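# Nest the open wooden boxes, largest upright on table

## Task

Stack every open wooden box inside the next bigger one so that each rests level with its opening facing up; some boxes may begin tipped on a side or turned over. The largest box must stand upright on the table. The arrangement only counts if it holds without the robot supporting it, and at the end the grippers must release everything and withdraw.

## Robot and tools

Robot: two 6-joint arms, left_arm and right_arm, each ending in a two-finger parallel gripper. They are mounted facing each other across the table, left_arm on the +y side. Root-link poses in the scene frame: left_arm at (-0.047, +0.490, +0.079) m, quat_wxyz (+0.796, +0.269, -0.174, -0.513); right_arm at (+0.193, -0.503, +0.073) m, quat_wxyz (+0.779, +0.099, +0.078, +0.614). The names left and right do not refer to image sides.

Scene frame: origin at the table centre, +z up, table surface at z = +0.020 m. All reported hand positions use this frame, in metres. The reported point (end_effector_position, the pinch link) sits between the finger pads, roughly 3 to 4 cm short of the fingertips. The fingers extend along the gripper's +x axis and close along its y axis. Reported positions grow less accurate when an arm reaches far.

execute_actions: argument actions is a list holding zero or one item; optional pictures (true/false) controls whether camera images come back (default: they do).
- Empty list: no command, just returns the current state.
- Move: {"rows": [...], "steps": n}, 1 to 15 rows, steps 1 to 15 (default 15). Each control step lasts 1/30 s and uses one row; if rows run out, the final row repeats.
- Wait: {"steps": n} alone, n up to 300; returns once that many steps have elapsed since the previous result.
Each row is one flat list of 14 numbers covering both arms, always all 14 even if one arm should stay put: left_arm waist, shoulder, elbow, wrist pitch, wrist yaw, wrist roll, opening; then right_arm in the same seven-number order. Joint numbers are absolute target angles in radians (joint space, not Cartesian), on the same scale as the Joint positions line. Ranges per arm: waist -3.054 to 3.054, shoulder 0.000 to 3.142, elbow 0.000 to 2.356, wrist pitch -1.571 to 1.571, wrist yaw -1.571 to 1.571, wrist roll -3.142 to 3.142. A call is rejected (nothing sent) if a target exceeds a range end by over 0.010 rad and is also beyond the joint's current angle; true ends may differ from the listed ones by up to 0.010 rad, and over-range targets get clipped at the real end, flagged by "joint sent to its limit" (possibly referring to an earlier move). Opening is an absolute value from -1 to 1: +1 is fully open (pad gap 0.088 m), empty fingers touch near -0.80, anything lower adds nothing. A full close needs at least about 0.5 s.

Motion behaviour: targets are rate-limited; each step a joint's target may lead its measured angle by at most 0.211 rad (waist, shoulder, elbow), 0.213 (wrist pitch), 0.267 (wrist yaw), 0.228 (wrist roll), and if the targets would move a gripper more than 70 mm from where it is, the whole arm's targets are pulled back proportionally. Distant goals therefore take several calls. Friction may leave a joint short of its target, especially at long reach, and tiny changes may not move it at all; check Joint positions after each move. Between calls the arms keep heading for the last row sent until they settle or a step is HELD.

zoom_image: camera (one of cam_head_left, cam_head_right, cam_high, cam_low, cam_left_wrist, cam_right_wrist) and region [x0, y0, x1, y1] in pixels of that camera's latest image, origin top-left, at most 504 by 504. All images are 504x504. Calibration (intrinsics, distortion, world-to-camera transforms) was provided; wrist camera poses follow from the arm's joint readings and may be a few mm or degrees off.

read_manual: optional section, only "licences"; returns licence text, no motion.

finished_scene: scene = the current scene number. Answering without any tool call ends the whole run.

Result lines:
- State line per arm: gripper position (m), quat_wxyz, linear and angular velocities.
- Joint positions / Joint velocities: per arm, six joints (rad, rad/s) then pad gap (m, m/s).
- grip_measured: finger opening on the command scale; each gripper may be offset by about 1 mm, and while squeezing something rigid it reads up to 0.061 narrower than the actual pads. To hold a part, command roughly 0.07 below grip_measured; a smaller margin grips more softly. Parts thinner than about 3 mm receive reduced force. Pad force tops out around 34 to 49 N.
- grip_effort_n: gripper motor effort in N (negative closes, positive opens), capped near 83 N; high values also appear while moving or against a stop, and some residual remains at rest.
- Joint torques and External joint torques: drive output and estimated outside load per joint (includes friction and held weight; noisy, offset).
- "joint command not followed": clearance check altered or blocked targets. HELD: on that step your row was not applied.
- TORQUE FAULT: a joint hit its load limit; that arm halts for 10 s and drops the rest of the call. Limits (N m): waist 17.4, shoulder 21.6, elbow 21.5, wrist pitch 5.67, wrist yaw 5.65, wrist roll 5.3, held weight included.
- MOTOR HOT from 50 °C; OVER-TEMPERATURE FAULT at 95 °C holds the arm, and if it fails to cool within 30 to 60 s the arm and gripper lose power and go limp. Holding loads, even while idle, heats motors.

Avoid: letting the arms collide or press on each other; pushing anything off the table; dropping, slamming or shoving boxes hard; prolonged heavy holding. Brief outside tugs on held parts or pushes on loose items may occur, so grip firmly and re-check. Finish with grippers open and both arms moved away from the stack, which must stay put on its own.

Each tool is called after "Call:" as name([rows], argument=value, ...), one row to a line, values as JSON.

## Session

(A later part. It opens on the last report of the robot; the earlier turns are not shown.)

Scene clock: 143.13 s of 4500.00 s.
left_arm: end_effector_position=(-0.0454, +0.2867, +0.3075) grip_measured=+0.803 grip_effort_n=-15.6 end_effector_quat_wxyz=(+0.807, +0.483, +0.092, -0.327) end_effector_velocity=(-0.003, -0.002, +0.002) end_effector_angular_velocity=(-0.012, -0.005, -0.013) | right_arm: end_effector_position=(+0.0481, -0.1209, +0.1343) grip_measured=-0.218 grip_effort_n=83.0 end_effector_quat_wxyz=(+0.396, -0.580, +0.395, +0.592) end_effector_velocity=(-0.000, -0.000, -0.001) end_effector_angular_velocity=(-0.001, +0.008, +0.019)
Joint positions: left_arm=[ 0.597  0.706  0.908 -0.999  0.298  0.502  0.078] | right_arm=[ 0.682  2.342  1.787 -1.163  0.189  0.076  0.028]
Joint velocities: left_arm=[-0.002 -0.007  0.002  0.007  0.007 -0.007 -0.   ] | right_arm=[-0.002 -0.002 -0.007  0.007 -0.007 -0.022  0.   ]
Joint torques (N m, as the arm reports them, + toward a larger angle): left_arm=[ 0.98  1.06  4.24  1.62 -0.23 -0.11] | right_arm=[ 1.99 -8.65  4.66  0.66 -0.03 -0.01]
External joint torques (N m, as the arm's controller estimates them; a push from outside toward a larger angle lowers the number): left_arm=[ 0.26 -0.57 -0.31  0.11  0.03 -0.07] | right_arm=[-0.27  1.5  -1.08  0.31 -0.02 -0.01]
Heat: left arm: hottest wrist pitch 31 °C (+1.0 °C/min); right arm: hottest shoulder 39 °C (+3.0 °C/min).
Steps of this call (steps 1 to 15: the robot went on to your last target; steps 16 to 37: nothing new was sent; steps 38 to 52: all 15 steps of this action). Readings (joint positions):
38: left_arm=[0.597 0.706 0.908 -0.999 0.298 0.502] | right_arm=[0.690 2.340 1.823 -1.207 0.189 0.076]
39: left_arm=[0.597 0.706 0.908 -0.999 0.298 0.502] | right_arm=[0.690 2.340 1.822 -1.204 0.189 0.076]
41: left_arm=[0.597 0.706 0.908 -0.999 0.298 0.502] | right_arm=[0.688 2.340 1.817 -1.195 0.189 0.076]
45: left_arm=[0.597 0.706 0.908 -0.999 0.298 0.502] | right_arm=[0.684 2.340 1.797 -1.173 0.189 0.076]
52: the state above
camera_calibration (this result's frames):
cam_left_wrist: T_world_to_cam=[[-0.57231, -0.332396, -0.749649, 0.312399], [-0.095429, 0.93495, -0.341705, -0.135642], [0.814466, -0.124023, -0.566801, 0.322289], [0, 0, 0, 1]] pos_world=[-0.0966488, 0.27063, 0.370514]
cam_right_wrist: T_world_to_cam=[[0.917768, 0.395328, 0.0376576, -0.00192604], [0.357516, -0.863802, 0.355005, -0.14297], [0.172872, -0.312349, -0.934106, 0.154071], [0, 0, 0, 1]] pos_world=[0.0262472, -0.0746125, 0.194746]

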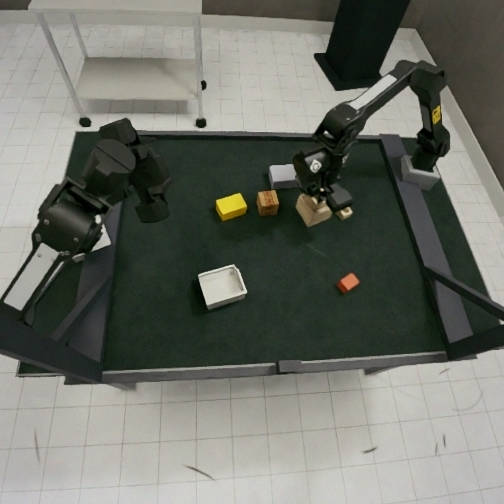

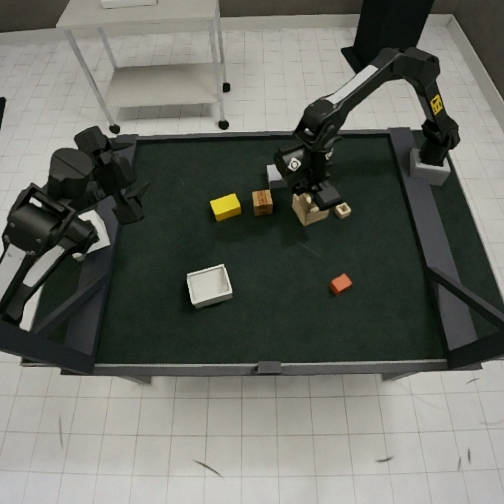

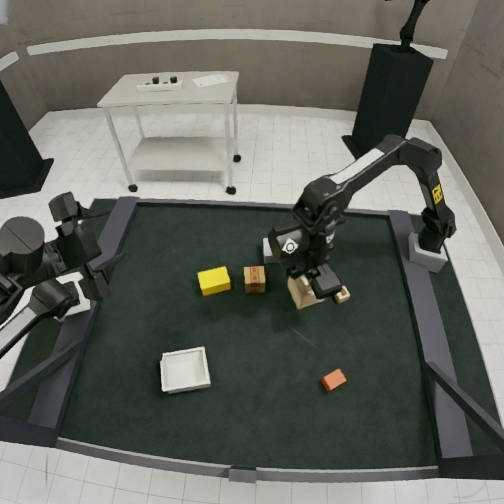

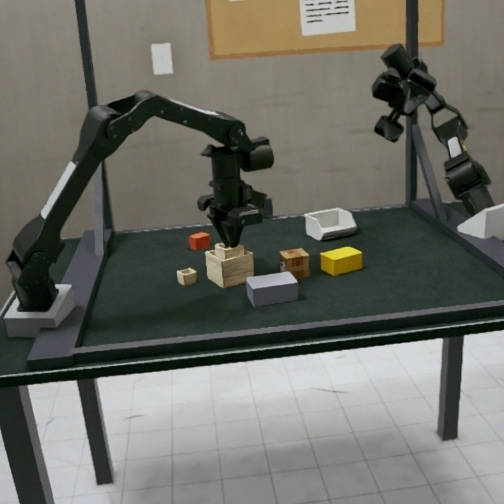

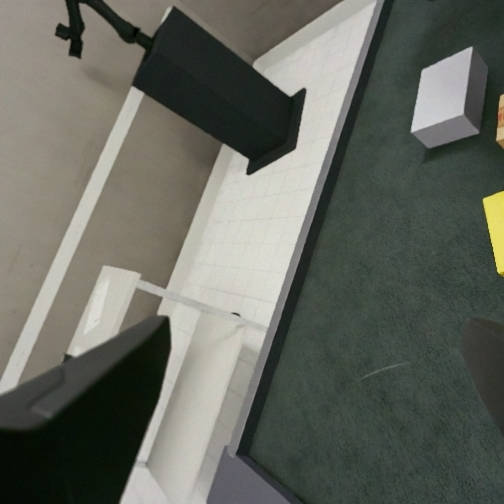

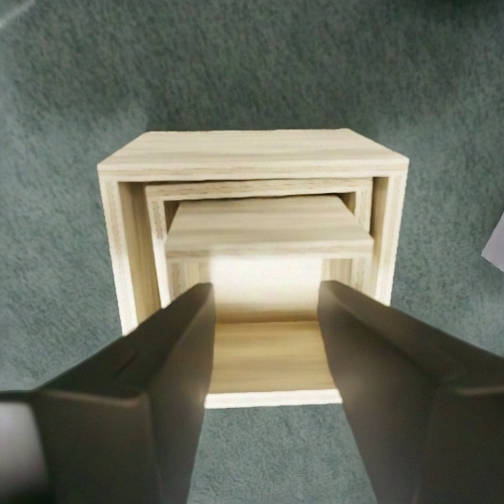

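Call:
execute_actions([
  {"rows":[[0.6,0.7,0.9,-1.0,0.3,0.5,0.8,0.68,2.359,1.768,-1.152,0.188,0.085,-0.17],[0.6,0.7,0.9,-1.0,0.3,0.5,0.8,0.679,2.359,1.759,-1.143,0.188,0.09,-0.17],[0.6,0.7,0.9,-1.0,0.3,0.5,0.8,0.678,2.36,1.75,-1.134,0.188,0.09,-0.17],[0.6,0.7,0.9,-1.0,0.3,0.5,0.8,0.677,2.36,1.741,-1.125,0.188,0.09,-0.17],[0.6,0.7,0.9,-1.0,0.3,0.5,0.8,0.677,2.361,1.732,-1.116,0.188,0.09,-0.17],[0.6,0.7,0.9,-1.0,0.3,0.5,0.8,0.676,2.362,1.723,-1.107,0.188,0.09,-0.17],[0.6,0.7,0.9,-1.0,0.3,0.5,0.8,0.675,2.363,1.714,-1.098,0.188,0.09,-0.17],[0.6,0.7,0.9,-1.0,0.3,0.5,0.8,0.674,2.364,1.705,-1.089,0.188,0.09,-0.17],[0.6,0.7,0.9,-1.0,0.3,0.5,0.8,0.673,2.365,1.696,-1.08,0.188,0.09,-0.17],[0.6,0.7,0.9,-1.0,0.3,0.5,0.8,0.672,2.366,1.687,-1.071,0.188,0.09,-0.17],[0.6,0.7,0.9,-1.0,0.3,0.5,0.8,0.671,2.367,1.676,-1.062,0.188,0.09,-0.17]],"steps":15},
])

Scene clock: 144.80 s of 4500.00 s.
left_arm: end_effector_position=(-0.0454, +0.2867, +0.3075) grip_measured=+0.803 grip_effort_n=-15.6 end_effector_quat_wxyz=(+0.807, +0.483, +0.092, -0.327) end_effector_velocity=(+0.003, +0.005, +0.000) end_effector_angular_velocity=(+0.004, -0.012, +0.034) | right_arm: end_effector_position=(+0.0491, -0.1275, +0.1065) grip_measured=-0.218 grip_effort_n=83.0 end_effector_quat_wxyz=(+0.398, -0.581, +0.402, +0.586) end_effector_velocity=(+0.001, -0.010, -0.027) end_effector_angular_velocity=(-0.041, -0.011, +0.023)
Joint positions: left_arm=[ 0.597  0.706  0.908 -0.999  0.298  0.502  0.078] | right_arm=[ 0.674  2.35   1.689 -1.068  0.189  0.086  0.028]
Joint velocities: left_arm=[-0.002 -0.002 -0.002 -0.007 -0.037 -0.007 -0.   ] | right_arm=[-0.007  0.027 -0.066  0.051 -0.007 -0.022 -0.   ]
Joint torques (N m, as the arm reports them, + toward a larger angle): left_arm=[ 0.97  1.02  4.23  1.62 -0.23 -0.1 ] | right_arm=[ 2.12 -8.9   4.92  0.57  0.02  0.14]
External joint torques (N m, as the arm's controller estimates them; a push from outside toward a larger angle lowers the number): left_arm=[ 0.22 -0.65 -0.29  0.11  0.06 -0.06] | right_arm=[-0.24  1.59 -0.91  0.22  0.03  0.14]
Heat: left arm: hottest wrist pitch 31 °C (+1.0 °C/min); right arm: hottest shoulder 39 °C (+3.0 °C/min).
Steps of this call (steps 1 to 15: the robot went on to your last target; steps 16 to 35: nothing new was sent; steps 36 to 50: all 15 steps of this action). Readings (joint positions):
36: left_arm=[0.597 0.706 0.908 -0.999 0.298 0.502] | right_arm=[0.682 2.342 1.786 -1.161 0.189 0.076]
37: left_arm=[0.597 0.706 0.908 -0.999 0.298 0.502] | right_arm=[0.682 2.342 1.783 -1.157 0.189 0.077]
39: left_arm=[0.597 0.706 0.908 -0.999 0.298 0.502] | right_arm=[0.682 2.342 1.772 -1.144 0.189 0.081]
43: left_arm=[0.597 0.706 0.908 -0.999 0.298 0.502] | right_arm=[0.680 2.343 1.737 -1.112 0.189 0.085]
50: the state above
camera_calibration (this result's frames):
cam_left_wrist: T_world_to_cam=[[-0.57231, -0.332396, -0.749649, 0.312399], [-0.095429, 0.93495, -0.341705, -0.135642], [0.814466, -0.124023, -0.566801, 0.322289], [0, 0, 0, 1]] pos_world=[-0.0966488, 0.27063, 0.370514]
cam_right_wrist: T_world_to_cam=[[0.923738, 0.381233, 0.0370015, -0.00119357], [0.342253, -0.864919, 0.367122, -0.13989], [0.171962, -0.326461, -0.929437, 0.123667], [0, 0, 0, 1]] pos_world=[0.0277143, -0.0801663, 0.166341]

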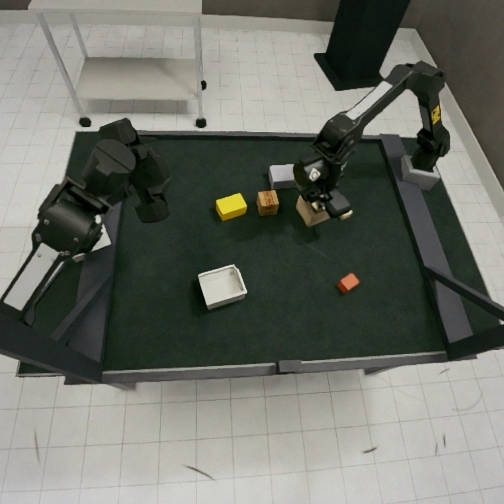

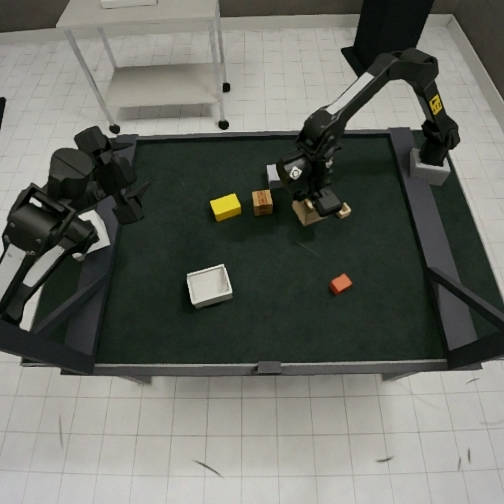

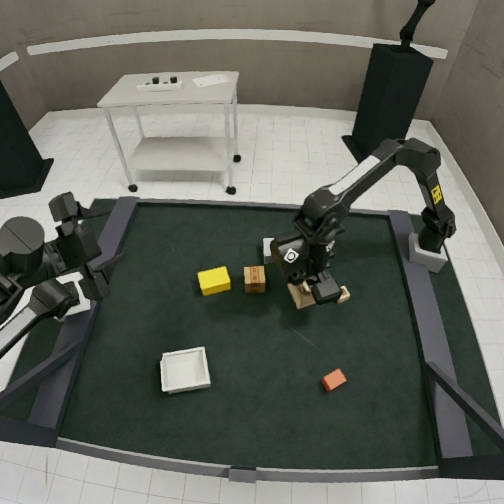

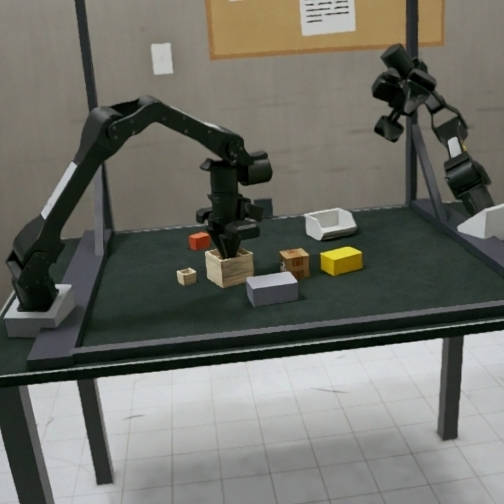

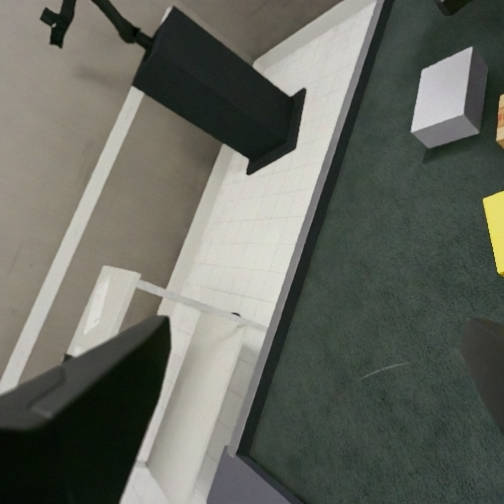

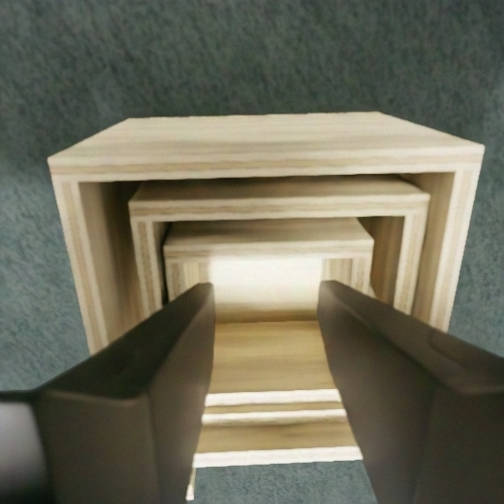

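Call:
execute_actions([
  {"rows":[[0.6,0.7,0.9,-1.0,0.3,0.5,0.8,0.671,2.367,1.676,-1.062,0.188,0.09,-0.27],[0.6,0.7,0.9,-1.0,0.3,0.5,0.8,0.671,2.367,1.676,-1.062,0.188,0.09,-0.35],[0.6,0.7,0.9,-1.0,0.3,0.5,0.8,0.671,2.367,1.676,-1.062,0.188,0.09,-0.45],[0.6,0.7,0.9,-1.0,0.3,0.5,0.8,0.671,2.367,1.676,-1.062,0.188,0.09,-0.55],[0.6,0.7,0.9,-1.0,0.3,0.5,0.8,0.671,2.367,1.676,-1.062,0.188,0.09,-0.65],[0.6,0.7,0.9,-1.0,0.3,0.5,0.8,0.671,2.36,1.676,-1.062,0.188,0.09,-0.78],[0.6,0.7,0.9,-1.0,0.3,0.5,0.8,0.671,2.345,1.68,-1.062,0.188,0.09,-0.78],[0.6,0.7,0.9,-1.0,0.3,0.5,0.8,0.673,2.335,1.695,-1.085,0.188,0.09,-0.78],[0.6,0.7,0.9,-1.0,0.3,0.5,0.8,0.675,2.33,1.71,-1.11,0.188,0.09,-0.78],[0.6,0.7,0.9,-1.0,0.3,0.5,0.8,0.678,2.325,1.725,-1.135,0.188,0.09,-0.78],[0.6,0.7,0.9,-1.0,0.3,0.5,0.8,0.68,2.32,1.74,-1.16,0.188,0.09,-0.78],[0.6,0.7,0.9,-1.0,0.3,0.5,0.8,0.683,2.315,1.76,-1.185,0.188,0.09,-0.78],[0.6,0.7,0.9,-1.0,0.3,0.5,0.8,0.686,2.31,1.78,-1.21,0.188,0.09,-0.78],[0.6,0.7,0.9,-1.0,0.3,0.5,0.8,0.689,2.30,1.79,-1.23,0.188,0.09,-0.78],[0.6,0.7,0.9,-1.0,0.3,0.5,0.8,0.692,2.28,1.79,-1.25,0.188,0.09,-0.78]],"steps":15},
], pictures=false)

Call:
execute_actions([
  {"rows":[[0.6,0.7,0.9,-1.0,0.3,0.5,0.8,0.695,2.25,1.78,-1.26,0.188,0.09,-0.78],[0.6,0.7,0.9,-1.0,0.3,0.5,0.8,0.70,2.22,1.76,-1.265,0.187,0.09,-0.78],[0.6,0.7,0.9,-1.0,0.3,0.5,0.8,0.71,2.19,1.73,-1.265,0.186,0.09,-0.78],[0.6,0.7,0.9,-1.0,0.3,0.5,0.8,0.72,2.16,1.70,-1.26,0.185,0.09,-0.78],[0.6,0.7,0.9,-1.0,0.3,0.5,0.8,0.73,2.13,1.67,-1.255,0.184,0.09,-0.78],[0.6,0.7,0.9,-1.0,0.3,0.5,0.8,0.74,2.10,1.635,-1.245,0.183,0.095,-0.78],[0.6,0.7,0.9,-1.0,0.3,0.5,0.8,0.75,2.08,1.60,-1.23,0.182,0.095,-0.78],[0.6,0.7,0.9,-1.0,0.3,0.5,0.8,0.76,2.06,1.565,-1.21,0.181,0.1,-0.78],[0.6,0.7,0.9,-1.0,0.3,0.5,0.8,0.77,2.045,1.53,-1.19,0.18,0.1,-0.78],[0.6,0.7,0.9,-1.0,0.3,0.5,0.8,0.78,2.035,1.495,-1.165,0.179,0.105,-0.78],[0.6,0.7,0.9,-1.0,0.3,0.5,0.8,0.79,2.03,1.46,-1.14,0.178,0.105,-0.78],[0.6,0.7,0.9,-1.0,0.3,0.5,0.8,0.80,2.03,1.43,-1.115,0.177,0.11,-0.78],[0.6,0.7,0.9,-1.0,0.3,0.5,0.8,0.805,2.035,1.40,-1.09,0.176,0.11,-0.78],[0.6,0.7,0.9,-1.0,0.3,0.5,0.8,0.81,2.045,1.375,-1.065,0.175,0.11,-0.78],[0.6,0.7,0.9,-1.0,0.3,0.5,0.8,0.81,2.055,1.35,-1.04,0.174,0.11,-0.78]],"steps":15},
], pictures=false)

Call:
execute_actions([
  {"rows":[[0.6,0.7,0.9,-1.0,0.3,0.5,0.8,0.81,2.065,1.33,-1.015,0.173,0.11,-0.78],[0.6,0.7,0.9,-1.0,0.3,0.5,0.8,0.81,2.075,1.31,-0.99,0.173,0.11,-0.78],[0.6,0.7,0.9,-1.0,0.3,0.5,0.8,0.81,2.085,1.29,-0.965,0.173,0.11,-0.78],[0.6,0.7,0.9,-1.0,0.3,0.5,0.8,0.81,2.095,1.272,-0.945,0.173,0.11,-0.78],[0.6,0.7,0.9,-1.0,0.3,0.5,0.8,0.81,2.10,1.257,-0.925,0.173,0.11,-0.78]],"steps":15},
])

Scene clock: 149.07 s of 4500.00 s.
left_arm: end_effector_position=(-0.0454, +0.2867, +0.3075) grip_measured=+0.803 grip_effort_n=-15.6 end_effector_quat_wxyz=(+0.807, +0.483, +0.092, -0.327) end_effector_velocity=(+0.000, +0.002, -0.002) end_effector_angular_velocity=(-0.001, +0.005, +0.011) | right_arm: end_effector_position=(+0.0544, -0.1347, +0.1292) grip_measured=-0.771 grip_effort_n=-15.6 end_effector_quat_wxyz=(+0.386, -0.598, +0.405, +0.575) end_effector_velocity=(+0.006, -0.003, +0.211) end_effector_angular_velocity=(+0.142, +0.079, +0.031)
Joint positions: left_arm=[ 0.597  0.706  0.908 -0.999  0.298  0.502  0.078] | right_arm=[ 0.681  2.334  1.753 -1.194  0.189  0.086  0.001]
Joint velocities: left_arm=[-0.002 -0.002 -0.002 -0.007 -0.007 -0.007 -0.   ] | right_arm=[ 0.085 -0.315  0.339 -0.505 -0.022  0.022 -0.004]
Joint torques (N m, as the arm reports them, + toward a larger angle): left_arm=[ 0.95  1.05  4.24  1.62 -0.24 -0.1 ] | right_arm=[  2.6  -14.16   6.37   0.     0.     0.13]
External joint torques (N m, as the arm's controller estimates them; a push from outside toward a larger angle lowers the number): left_arm=[ 0.22 -0.62 -0.31  0.1   0.04 -0.06] | right_arm=[ 0.15 -2.99  0.54 -0.06  0.01  0.13]
Heat: left arm: hottest wrist pitch 31 °C (+1.0 °C/min); right arm: hottest shoulder 39 °C (+4.0 °C/min).
Steps of this call (steps 1 to 15: the robot went on to your last target; steps 16 to 90: nothing new was sent; then 0.77 s passed at rest; steps 91 to 105: all 15 steps of this action). Readings (joint positions):
91: left_arm=[0.597 0.706 0.908 -0.999 0.298 0.502] | right_arm=[0.674 2.351 1.686 -1.064 0.189 0.086]
92: left_arm=[0.597 0.706 0.908 -0.999 0.298 0.502] | right_arm=[0.674 2.351 1.686 -1.064 0.189 0.086]
94: left_arm=[0.597 0.706 0.908 -0.999 0.298 0.502] | right_arm=[0.674 2.351 1.686 -1.064 0.189 0.086]
98: left_arm=[0.597 0.706 0.908 -0.999 0.298 0.502] | right_arm=[0.674 2.351 1.686 -1.064 0.189 0.086]
105: the state above

Scene clock: 149.57 s of 4500.00 s.
left_arm: end_effector_position=(-0.0454, +0.2867, +0.3075) grip_measured=+0.803 grip_effort_n=-15.6 end_effector_quat_wxyz=(+0.807, +0.483, +0.092, -0.327) end_effector_velocity=(-0.000, +0.000, -0.003) end_effector_angular_velocity=(+0.010, +0.011, -0.005) | right_arm: end_effector_position=(+0.0462, -0.2004, +0.1650) grip_measured=-0.778 grip_effort_n=-15.6 end_effector_quat_wxyz=(+0.378, -0.587, +0.361, +0.618) end_effector_velocity=(-0.046, -0.140, -0.234) end_effector_angular_velocity=(-0.226, -0.110, +0.223)
Joint positions: left_arm=[ 0.597  0.706  0.908 -0.999  0.298  0.502  0.078] | right_arm=[ 0.8    2.038  1.434 -1.101  0.179  0.103  0.001]
Joint velocities: left_arm=[-0.002  0.002 -0.002 -0.007  0.007  0.007 -0.   ] | right_arm=[ 0.183  0.037 -0.945  0.696 -0.066  0.007 -0.   ]
Joint torques (N m, as the arm reports them, + toward a larger angle): left_arm=[ 0.95  1.02  4.22  1.61 -0.22 -0.11] | right_arm=[ 1.13 -6.66  4.93  0.67 -0.01  0.21]
External joint torques (N m, as the arm's controller estimates them; a push from outside toward a larger angle lowers the number): left_arm=[ 0.22 -0.71 -0.28  0.11  0.05 -0.07] | right_arm=[ 0.17  0.7  -0.84  0.31 -0.08  0.2 ]
Heat: left arm: hottest wrist pitch 31 °C (+1.0 °C/min); right arm: hottest shoulder 39 °C (+4.0 °C/min).
Steps of this call (steps 1 to 15: all 15 steps of this action). Readings (joint positions):
1: left_arm=[0.597 0.706 0.908 -0.999 0.298 0.502] | right_arm=[0.684 2.320 1.762 -1.212 0.189 0.086]
2: left_arm=[0.597 0.706 0.908 -0.999 0.298 0.502] | right_arm=[0.688 2.300 1.763 -1.227 0.189 0.086]
4: left_arm=[0.597 0.706 0.908 -0.999 0.298 0.502] | right_arm=[0.697 2.248 1.751 -1.245 0.189 0.086]
8: left_arm=[0.597 0.706 0.908 -0.999 0.298 0.502] | right_arm=[0.731 2.119 1.661 -1.240 0.188 0.090]
15: the state above

Scene clock: 150.07 s of 4500.00 s.
left_arm: end_effector_position=(-0.0454, +0.2867, +0.3075) grip_measured=+0.803 grip_effort_n=-15.6 end_effector_quat_wxyz=(+0.807, +0.483, +0.092, -0.327) end_effector_velocity=(-0.004, -0.001, -0.003) end_effector_angular_velocity=(-0.007, +0.019, -0.015) | right_arm: end_effector_position=(+0.0418, -0.2186, +0.1093) grip_measured=-0.778 grip_effort_n=-16.0 end_effector_quat_wxyz=(+0.367, -0.604, +0.364, +0.607) end_effector_velocity=(-0.000, -0.005, -0.001) end_effector_angular_velocity=(-0.023, +0.012, +0.007)
Joint positions: left_arm=[ 0.597  0.706  0.908 -0.999  0.298  0.502  0.078] | right_arm=[ 0.81   2.089  1.266 -0.928  0.176  0.106  0.001]
Joint velocities: left_arm=[-0.002 -0.007 -0.002 -0.007  0.022 -0.007 -0.   ] | right_arm=[-0.002 -0.002 -0.007 -0.007 -0.022 -0.007 -0.   ]
Joint torques (N m, as the arm reports them, + toward a larger angle): left_arm=[ 1.    1.04  4.2   1.62 -0.22 -0.12] | right_arm=[ 1.75 -7.2   4.45  0.7  -0.05  0.1 ]
External joint torques (N m, as the arm's controller estimates them; a push from outside toward a larger angle lowers the number): left_arm=[ 0.28 -0.6  -0.32  0.12  0.05 -0.08] | right_arm=[ 0.11  0.66 -0.9   0.36 -0.05  0.1 ]
Heat: left arm: hottest wrist pitch 31 °C (+1.0 °C/min); right arm: hottest shoulder 39 °C (+4.1 °C/min).
Steps of this call (steps 1 to 15: all 15 steps of this action). Readings (joint positions):
1: left_arm=[0.597 0.706 0.908 -0.999 0.298 0.502] | right_arm=[0.806 2.041 1.404 -1.078 0.177 0.104]
2: left_arm=[0.597 0.706 0.908 -0.999 0.298 0.502] | right_arm=[0.809 2.045 1.378 -1.056 0.176 0.104]
4: left_arm=[0.597 0.706 0.908 -0.999 0.298 0.502] | right_arm=[0.810 2.058 1.333 -1.004 0.176 0.105]
8: left_arm=[0.597 0.706 0.908 -0.999 0.298 0.502] | right_arm=[0.810 2.085 1.276 -0.946 0.176 0.105]
15: the state above
camera_calibration (this result's frames):
cam_left_wrist: T_world_to_cam=[[-0.57231, -0.332396, -0.749649, 0.312399], [-0.095429, 0.93495, -0.341705, -0.135642], [0.814466, -0.124023, -0.566801, 0.322289], [0, 0, 0, 1]] pos_world=[-0.0966488, 0.27063, 0.370514]
cam_right_wrist: T_world_to_cam=[[0.87306, 0.485356, 0.0468661, 0.0639016], [0.437689, -0.822409, 0.363417, -0.211494], [0.21493, -0.296772, -0.930447, 0.102511], [0, 0, 0, 1]] pos_world=[0.0147461, -0.174527, 0.169247]

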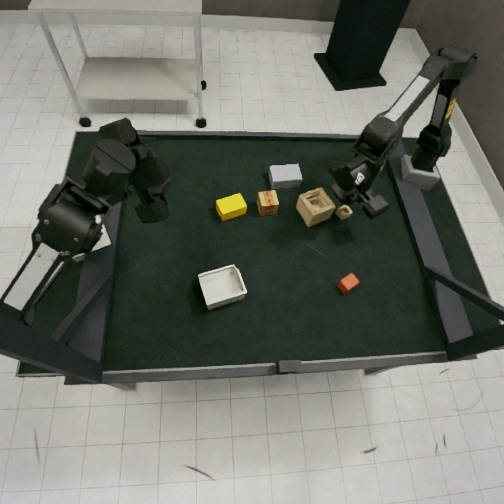

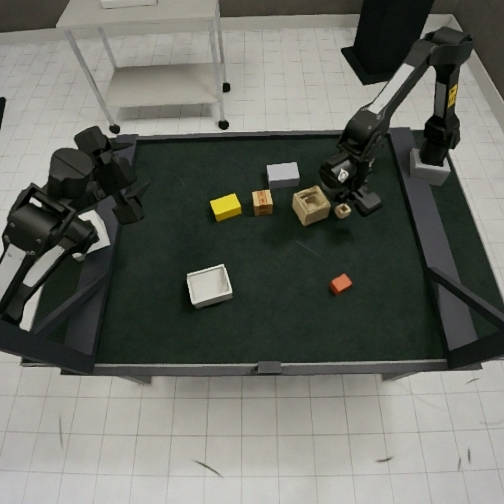

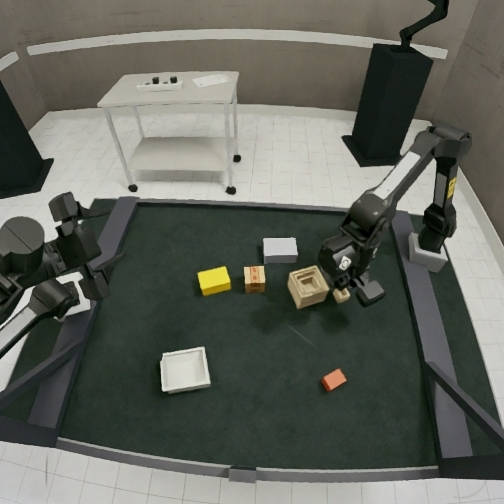

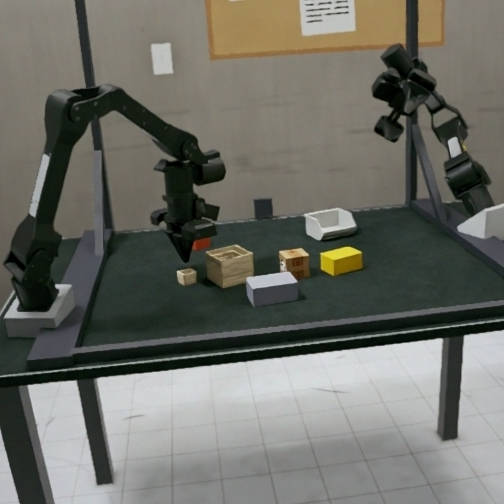

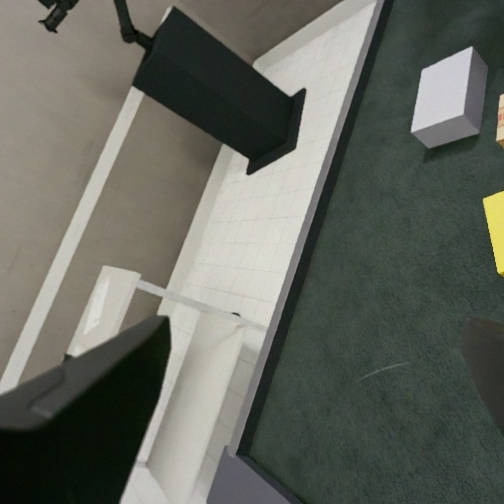

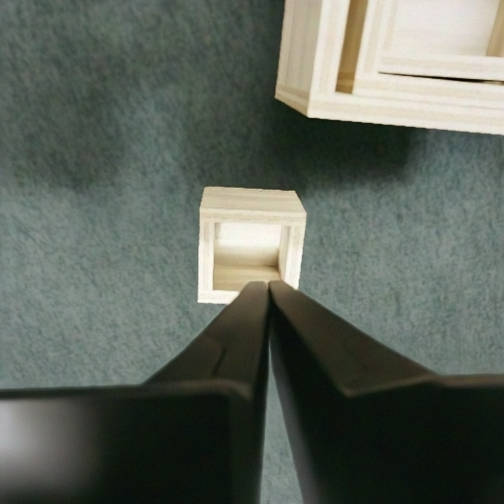

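Call:
execute_actions([
  {"rows":[[0.6,0.7,0.9,-1.0,0.3,0.5,0.8,0.814,2.11,1.275,-0.92,0.175,0.13,-0.78],[0.6,0.7,0.9,-1.0,0.3,0.5,0.8,0.818,2.12,1.285,-0.915,0.175,0.15,-0.78],[0.6,0.7,0.9,-1.0,0.3,0.5,0.8,0.821,2.13,1.292,-0.91,0.175,0.16,-0.78],[0.6,0.7,0.9,-1.0,0.3,0.5,0.8,0.821,2.14,1.297,-0.908,0.175,0.16,-0.78],[0.6,0.7,0.9,-1.0,0.3,0.5,0.8,0.821,2.148,1.297,-0.908,0.175,0.16,-0.78]],"steps":15},
])

Scene clock: 151.83 s of 4500.00 s.
left_arm: end_effector_position=(-0.0454, +0.2867, +0.3075) grip_measured=+0.803 grip_effort_n=-15.6 end_effector_quat_wxyz=(+0.807, +0.483, +0.092, -0.327) end_effector_velocity=(-0.000, +0.000, +0.001) end_effector_angular_velocity=(-0.008, -0.010, +0.001) | right_arm: end_effector_position=(+0.0334, -0.2139, +0.1015) grip_measured=-0.778 grip_effort_n=-16.5 end_effector_quat_wxyz=(+0.379, -0.597, +0.376, +0.599) end_effector_velocity=(+0.001, -0.002, +0.001) end_effector_angular_velocity=(-0.019, -0.003, +0.008)
Joint positions: left_arm=[ 0.597  0.706  0.908 -0.999  0.298  0.502  0.078] | right_arm=[ 0.819  2.132  1.29  -0.91   0.176  0.155  0.001]
Joint velocities: left_arm=[-0.002 -0.007 -0.002  0.007 -0.007 -0.007 -0.   ] | right_arm=[-0.002  0.002  0.007 -0.022 -0.007 -0.007 -0.   ]
Joint torques (N m, as the arm reports them, + toward a larger angle): left_arm=[ 1.    1.04  4.23  1.62 -0.22 -0.1 ] | right_arm=[ 1.94 -6.58  6.15  0.61  0.    0.16]
External joint torques (N m, as the arm's controller estimates them; a push from outside toward a larger angle lowers the number): left_arm=[ 0.27 -0.62 -0.32  0.1   0.05 -0.06] | right_arm=[0.29 1.49 0.89 0.29 0.   0.16]
Heat: left arm: hottest wrist pitch 31 °C (+1.0 °C/min); right arm: hottest shoulder 39 °C (+4.0 °C/min).
Steps of this call (steps 1 to 15: the robot went on to your last target; steps 16 to 38: nothing new was sent; steps 39 to 53: all 15 steps of this action). Readings (joint positions):
39: left_arm=[0.597 0.706 0.908 -0.999 0.298 0.502] | right_arm=[0.810 2.089 1.266 -0.927 0.176 0.109]
40: left_arm=[0.597 0.706 0.908 -0.999 0.298 0.502] | right_arm=[0.811 2.091 1.267 -0.925 0.176 0.118]
42: left_arm=[0.597 0.706 0.908 -0.999 0.298 0.502] | right_arm=[0.814 2.102 1.275 -0.918 0.176 0.139]
46: left_arm=[0.597 0.706 0.908 -0.999 0.298 0.502] | right_arm=[0.819 2.127 1.288 -0.911 0.176 0.152]
53: the state above
camera_calibration (this result's frames):
cam_left_wrist: T_world_to_cam=[[-0.57231, -0.332396, -0.749649, 0.312399], [-0.095429, 0.93495, -0.341705, -0.135642], [0.814466, -0.124023, -0.566801, 0.322289], [0, 0, 0, 1]] pos_world=[-0.0966488, 0.27063, 0.370514]
cam_right_wrist: T_world_to_cam=[[0.891928, 0.449596, 0.0482522, 0.0609809], [0.403663, -0.839772, 0.363097, -0.20365], [0.203768, -0.304378, -0.930501, 0.0972565], [0, 0, 0, 1]] pos_world=[0.00799745, -0.168833, 0.161499]

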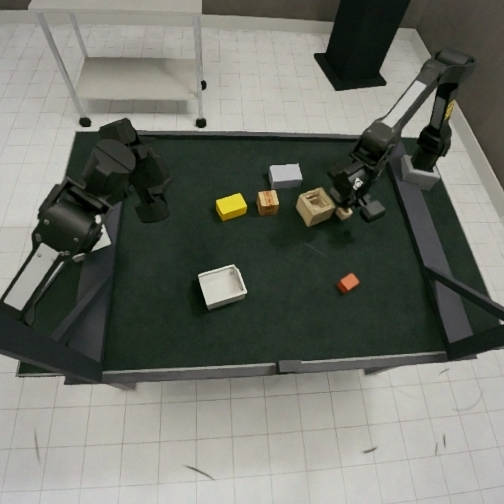

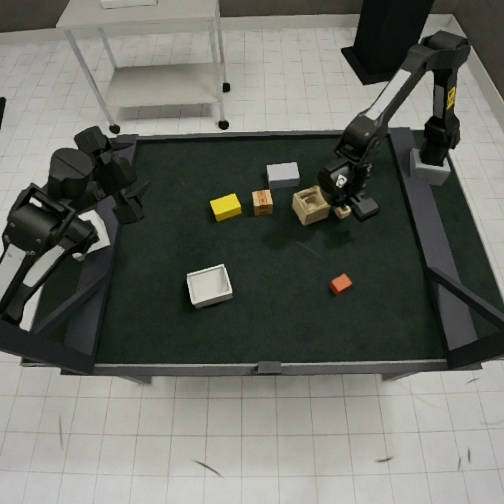

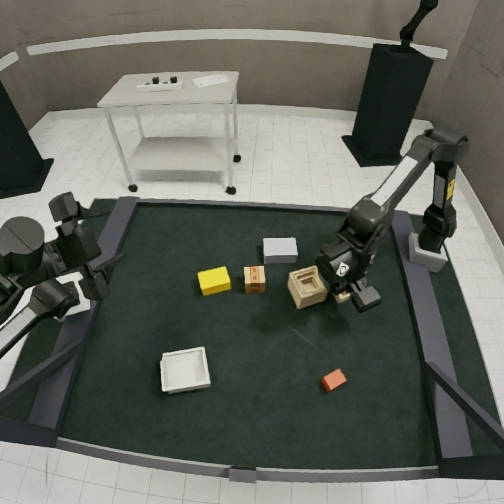

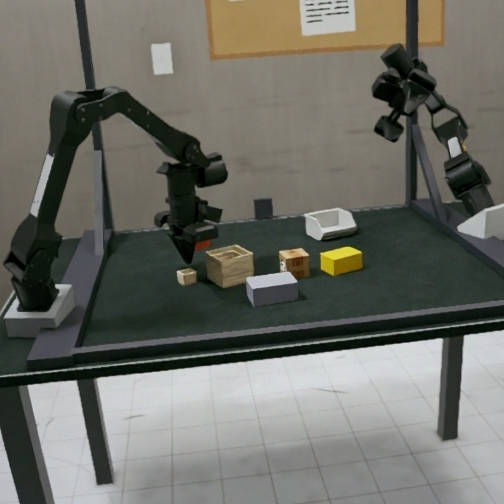

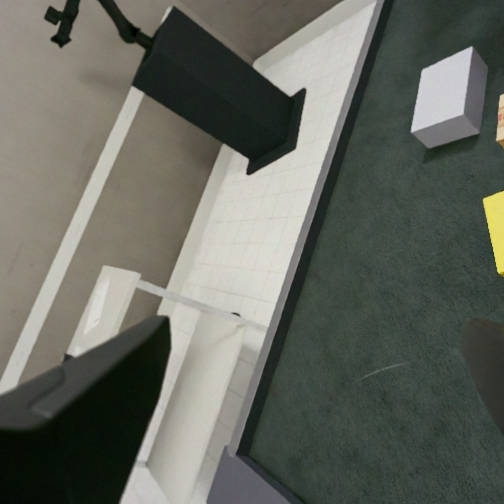

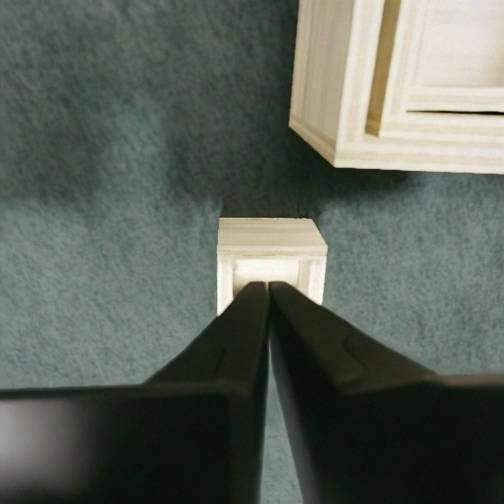

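Call:
execute_actions([
  {"rows":[[0.6,0.7,0.9,-1.0,0.3,0.5,0.8,0.813,2.148,1.285,-0.905,0.175,0.155,-0.78],[0.6,0.7,0.9,-1.0,0.3,0.5,0.8,0.812,2.149,1.28,-0.90,0.175,0.155,-0.78],[0.6,0.7,0.9,-1.0,0.3,0.5,0.8,0.811,2.151,1.276,-0.894,0.175,0.155,-0.78],[0.6,0.7,0.9,-1.0,0.3,0.5,0.8,0.81,2.153,1.272,-0.888,0.175,0.155,-0.78],[0.6,0.7,0.9,-1.0,0.3,0.5,0.8,0.81,2.155,1.268,-0.882,0.175,0.155,-0.78],[0.6,0.7,0.9,-1.0,0.3,0.5,0.8,0.809,2.158,1.264,-0.876,0.175,0.155,-0.78],[0.6,0.7,0.9,-1.0,0.3,0.5,0.8,0.808,2.161,1.26,-0.87,0.175,0.155,-0.78],[0.6,0.7,0.9,-1.0,0.3,0.5,0.8,0.807,2.163,1.256,-0.864,0.175,0.155,-0.78]],"steps":15},
])

Scene clock: 154.13 s of 4500.00 s.
left_arm: end_effector_position=(-0.0454, +0.2867, +0.3075) grip_measured=+0.803 grip_effort_n=-15.6 end_effector_quat_wxyz=(+0.807, +0.483, +0.092, -0.327) end_effector_velocity=(-0.000, +0.000, -0.003) end_effector_angular_velocity=(-0.023, +0.031, +0.015) | right_arm: end_effector_position=(+0.0344, -0.2133, +0.0903) grip_measured=-0.778 grip_effort_n=-16.0 end_effector_quat_wxyz=(+0.382, -0.594, +0.379, +0.598) end_effector_velocity=(-0.001, +0.001, +0.002) end_effector_angular_velocity=(+0.005, +0.013, +0.003)
Joint positions: left_arm=[ 0.597  0.706  0.908 -0.999  0.298  0.502  0.078] | right_arm=[ 0.81   2.148  1.265 -0.867  0.176  0.156  0.001]
Joint velocities: left_arm=[-0.002  0.002 -0.002 -0.007  0.007 -0.037 -0.   ] | right_arm=[-0.002 -0.007 -0.002  0.007 -0.007 -0.007  0.   ]
Joint torques (N m, as the arm reports them, + toward a larger angle): left_arm=[ 0.97  1.04  4.22  1.61 -0.23 -0.11] | right_arm=[ 1.16 -6.6   4.5   0.65 -0.01 -0.02]
External joint torques (N m, as the arm's controller estimates them; a push from outside toward a larger angle lowers the number): left_arm=[ 0.24 -0.68 -0.3   0.1   0.05 -0.07] | right_arm=[-0.56  1.64 -0.77  0.33 -0.01 -0.02]
Heat: left arm: hottest wrist pitch 31 °C (+1.0 °C/min); right arm: hottest shoulder 39 °C (+4.1 °C/min).
Steps of this call (steps 1 to 15: the robot went on to your last target; steps 16 to 54: nothing new was sent; steps 55 to 69: all 15 steps of this action). Readings (joint positions):
55: left_arm=[0.597 0.706 0.908 -0.999 0.298 0.502] | right_arm=[0.819 2.132 1.290 -0.910 0.176 0.156]
56: left_arm=[0.597 0.706 0.908 -0.999 0.298 0.502] | right_arm=[0.819 2.132 1.290 -0.908 0.176 0.156]
58: left_arm=[0.597 0.706 0.908 -0.999 0.298 0.502] | right_arm=[0.817 2.133 1.289 -0.901 0.176 0.156]
62: left_arm=[0.597 0.706 0.908 -0.999 0.298 0.502] | right_arm=[0.813 2.139 1.278 -0.880 0.176 0.156]
69: the state above
camera_calibration (this result's frames):
cam_left_wrist: T_world_to_cam=[[-0.57231, -0.332396, -0.749649, 0.312399], [-0.095429, 0.93495, -0.341705, -0.135642], [0.814466, -0.124023, -0.566801, 0.322289], [0, 0, 0, 1]] pos_world=[-0.0966488, 0.27063, 0.370514]
cam_right_wrist: T_world_to_cam=[[0.896469, 0.440669, 0.0464132, 0.05841], [0.395902, -0.843604, 0.362758, -0.200044], [0.199011, -0.306826, -0.930727, 0.0864086], [0, 0, 0, 1]] pos_world=[0.0096389, -0.167985, 0.150279]

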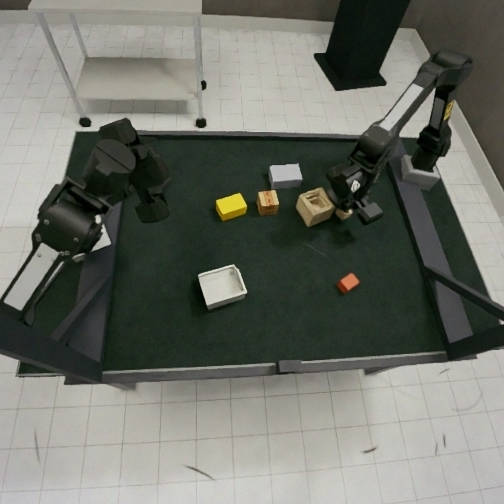

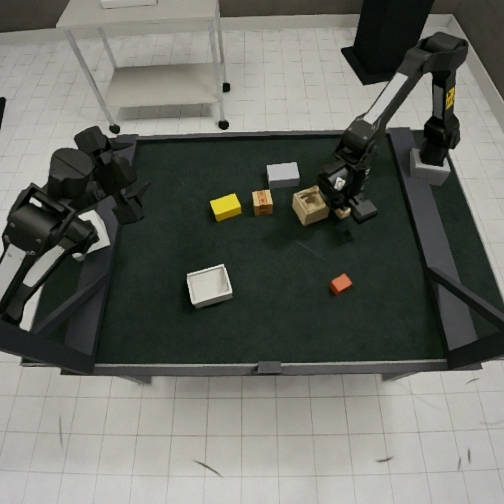

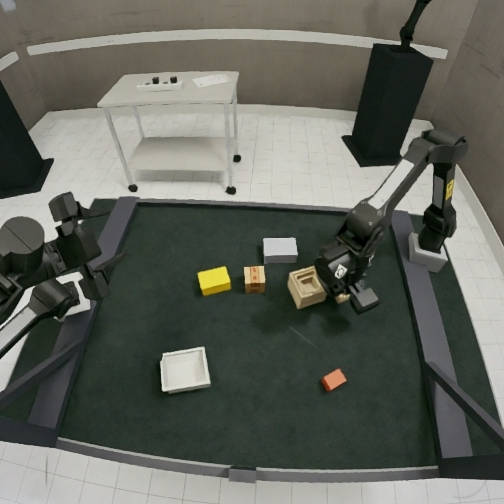

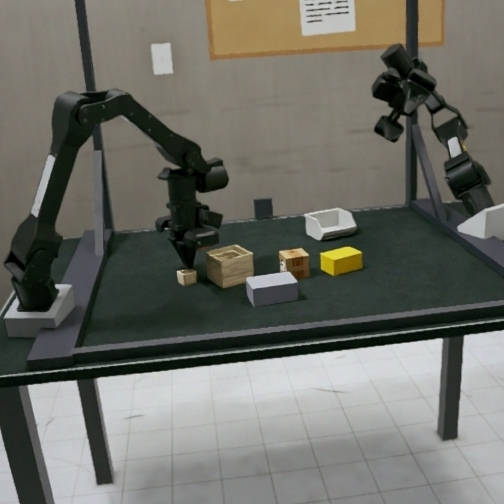

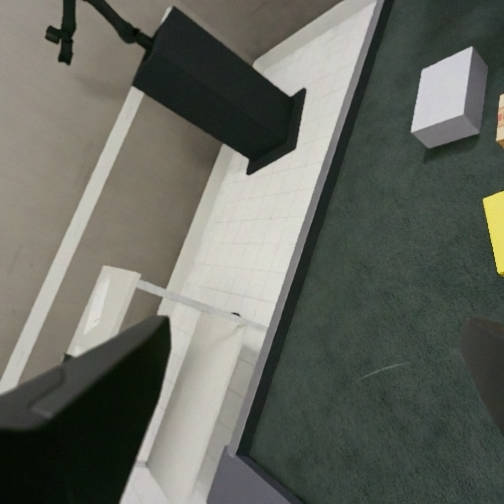

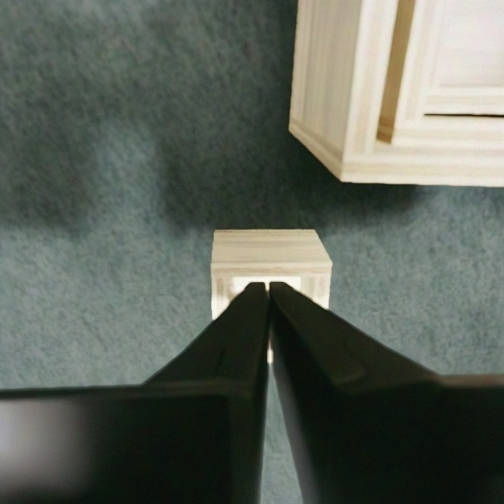

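Call:
execute_actions([
  {"rows":[[0.6,0.7,0.9,-1.0,0.3,0.5,0.8,0.807,2.163,1.25,-0.86,0.175,0.155,-0.78],[0.6,0.7,0.9,-1.0,0.3,0.5,0.8,0.807,2.163,1.245,-0.855,0.175,0.155,-0.78],[0.6,0.7,0.9,-1.0,0.3,0.5,0.8,0.806,2.164,1.24,-0.848,0.175,0.155,-0.78],[0.6,0.7,0.9,-1.0,0.3,0.5,0.8,0.806,2.166,1.236,-0.842,0.175,0.155,-0.78],[0.6,0.7,0.9,-1.0,0.3,0.5,0.8,0.805,2.168,1.236,-0.84,0.175,0.155,-0.78]],"steps":15},
])

Scene clock: 155.90 s of 4500.00 s.
left_arm: end_effector_position=(-0.0454, +0.2867, +0.3075) grip_measured=+0.803 grip_effort_n=-15.6 end_effector_quat_wxyz=(+0.807, +0.483, +0.092, -0.327) end_effector_velocity=(+0.000, +0.002, -0.002) end_effector_angular_velocity=(-0.001, +0.005, +0.011) | right_arm: end_effector_position=(+0.0349, -0.2146, +0.0846) grip_measured=-0.778 grip_effort_n=-15.6 end_effector_quat_wxyz=(+0.382, -0.593, +0.380, +0.598) end_effector_velocity=(+0.003, -0.005, +0.000) end_effector_angular_velocity=(-0.023, -0.006, -0.006)
Joint positions: left_arm=[ 0.597  0.706  0.908 -0.999  0.298  0.502  0.078] | right_arm=[ 0.808  2.152  1.246 -0.843  0.176  0.156  0.001]
Joint velocities: left_arm=[-0.002 -0.002 -0.002 -0.007 -0.007 -0.007 -0.   ] | right_arm=[-0.002 -0.002 -0.002 -0.022 -0.007  0.007 -0.   ]
Joint torques (N m, as the arm reports them, + toward a larger angle): left_arm=[ 0.94  1.02  4.22  1.62 -0.23 -0.11] | right_arm=[ 1.33 -6.62  4.11  0.7   0.02  0.01]
External joint torques (N m, as the arm's controller estimates them; a push from outside toward a larger angle lowers the number): left_arm=[ 0.22 -0.68 -0.29  0.12  0.04 -0.07] | right_arm=[-0.28  1.54 -1.06  0.37  0.02  0.01]
Heat: left arm: hottest wrist pitch 31 °C (+1.0 °C/min); right arm: hottest shoulder 39 °C (+4.0 °C/min).
Steps of this call (steps 1 to 15: the robot went on to your last target; steps 16 to 38: nothing new was sent; steps 39 to 53: all 15 steps of this action). Readings (joint positions):
39: left_arm=[0.597 0.706 0.908 -0.999 0.298 0.502] | right_arm=[0.810 2.148 1.265 -0.866 0.176 0.156]
40: left_arm=[0.597 0.706 0.908 -0.999 0.298 0.502] | right_arm=[0.810 2.148 1.263 -0.863 0.176 0.156]
42: left_arm=[0.597 0.706 0.908 -0.999 0.298 0.502] | right_arm=[0.810 2.148 1.257 -0.855 0.176 0.156]
46: left_arm=[0.597 0.706 0.908 -0.999 0.298 0.502] | right_arm=[0.808 2.151 1.247 -0.845 0.176 0.156]
53: the state above
camera_calibration (this result's frames):
cam_left_wrist: T_world_to_cam=[[-0.57231, -0.332396, -0.749649, 0.312399], [-0.095429, 0.93495, -0.341705, -0.135642], [0.814466, -0.124023, -0.566801, 0.322289], [0, 0, 0, 1]] pos_world=[-0.0966488, 0.27063, 0.370514]
cam_right_wrist: T_world_to_cam=[[0.897441, 0.43874, 0.0459067, 0.0584425], [0.394464, -0.844722, 0.361722, -0.199364], [0.19748, -0.306516, -0.931155, 0.0808679], [0, 0, 0, 1]] pos_world=[0.0102234, -0.169261, 0.144732]

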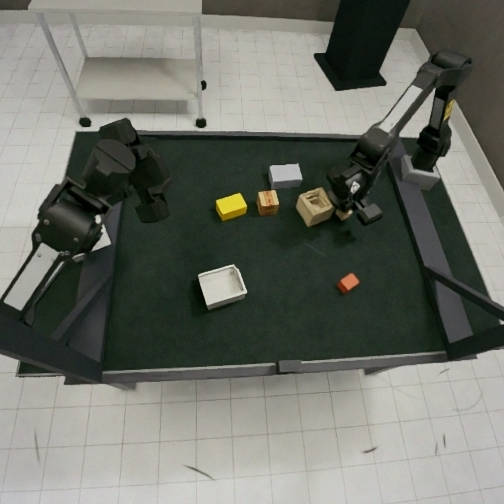

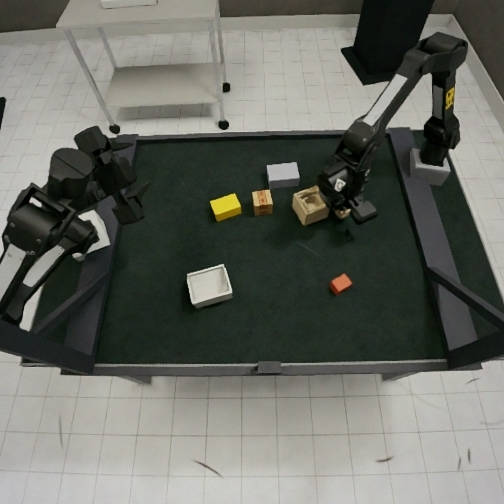

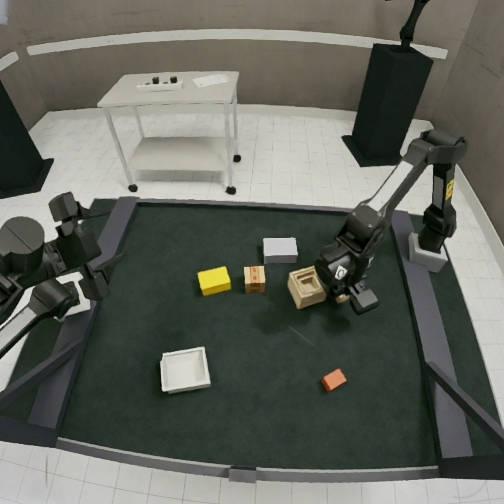

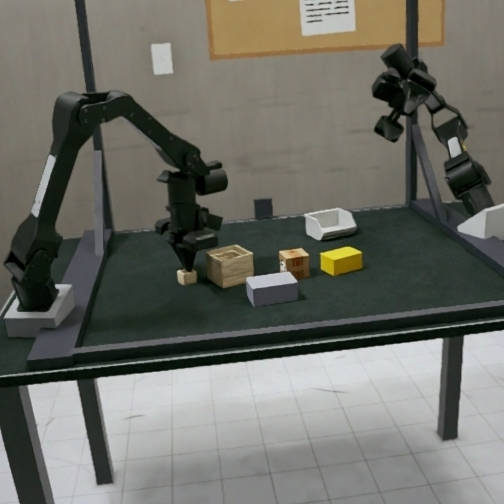

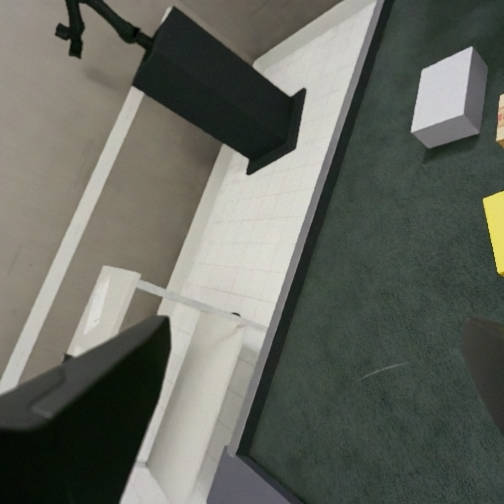

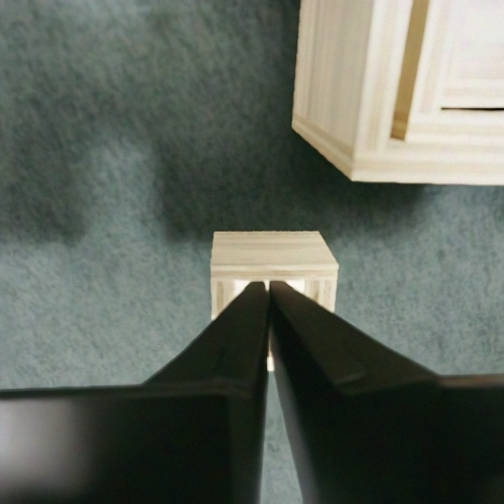

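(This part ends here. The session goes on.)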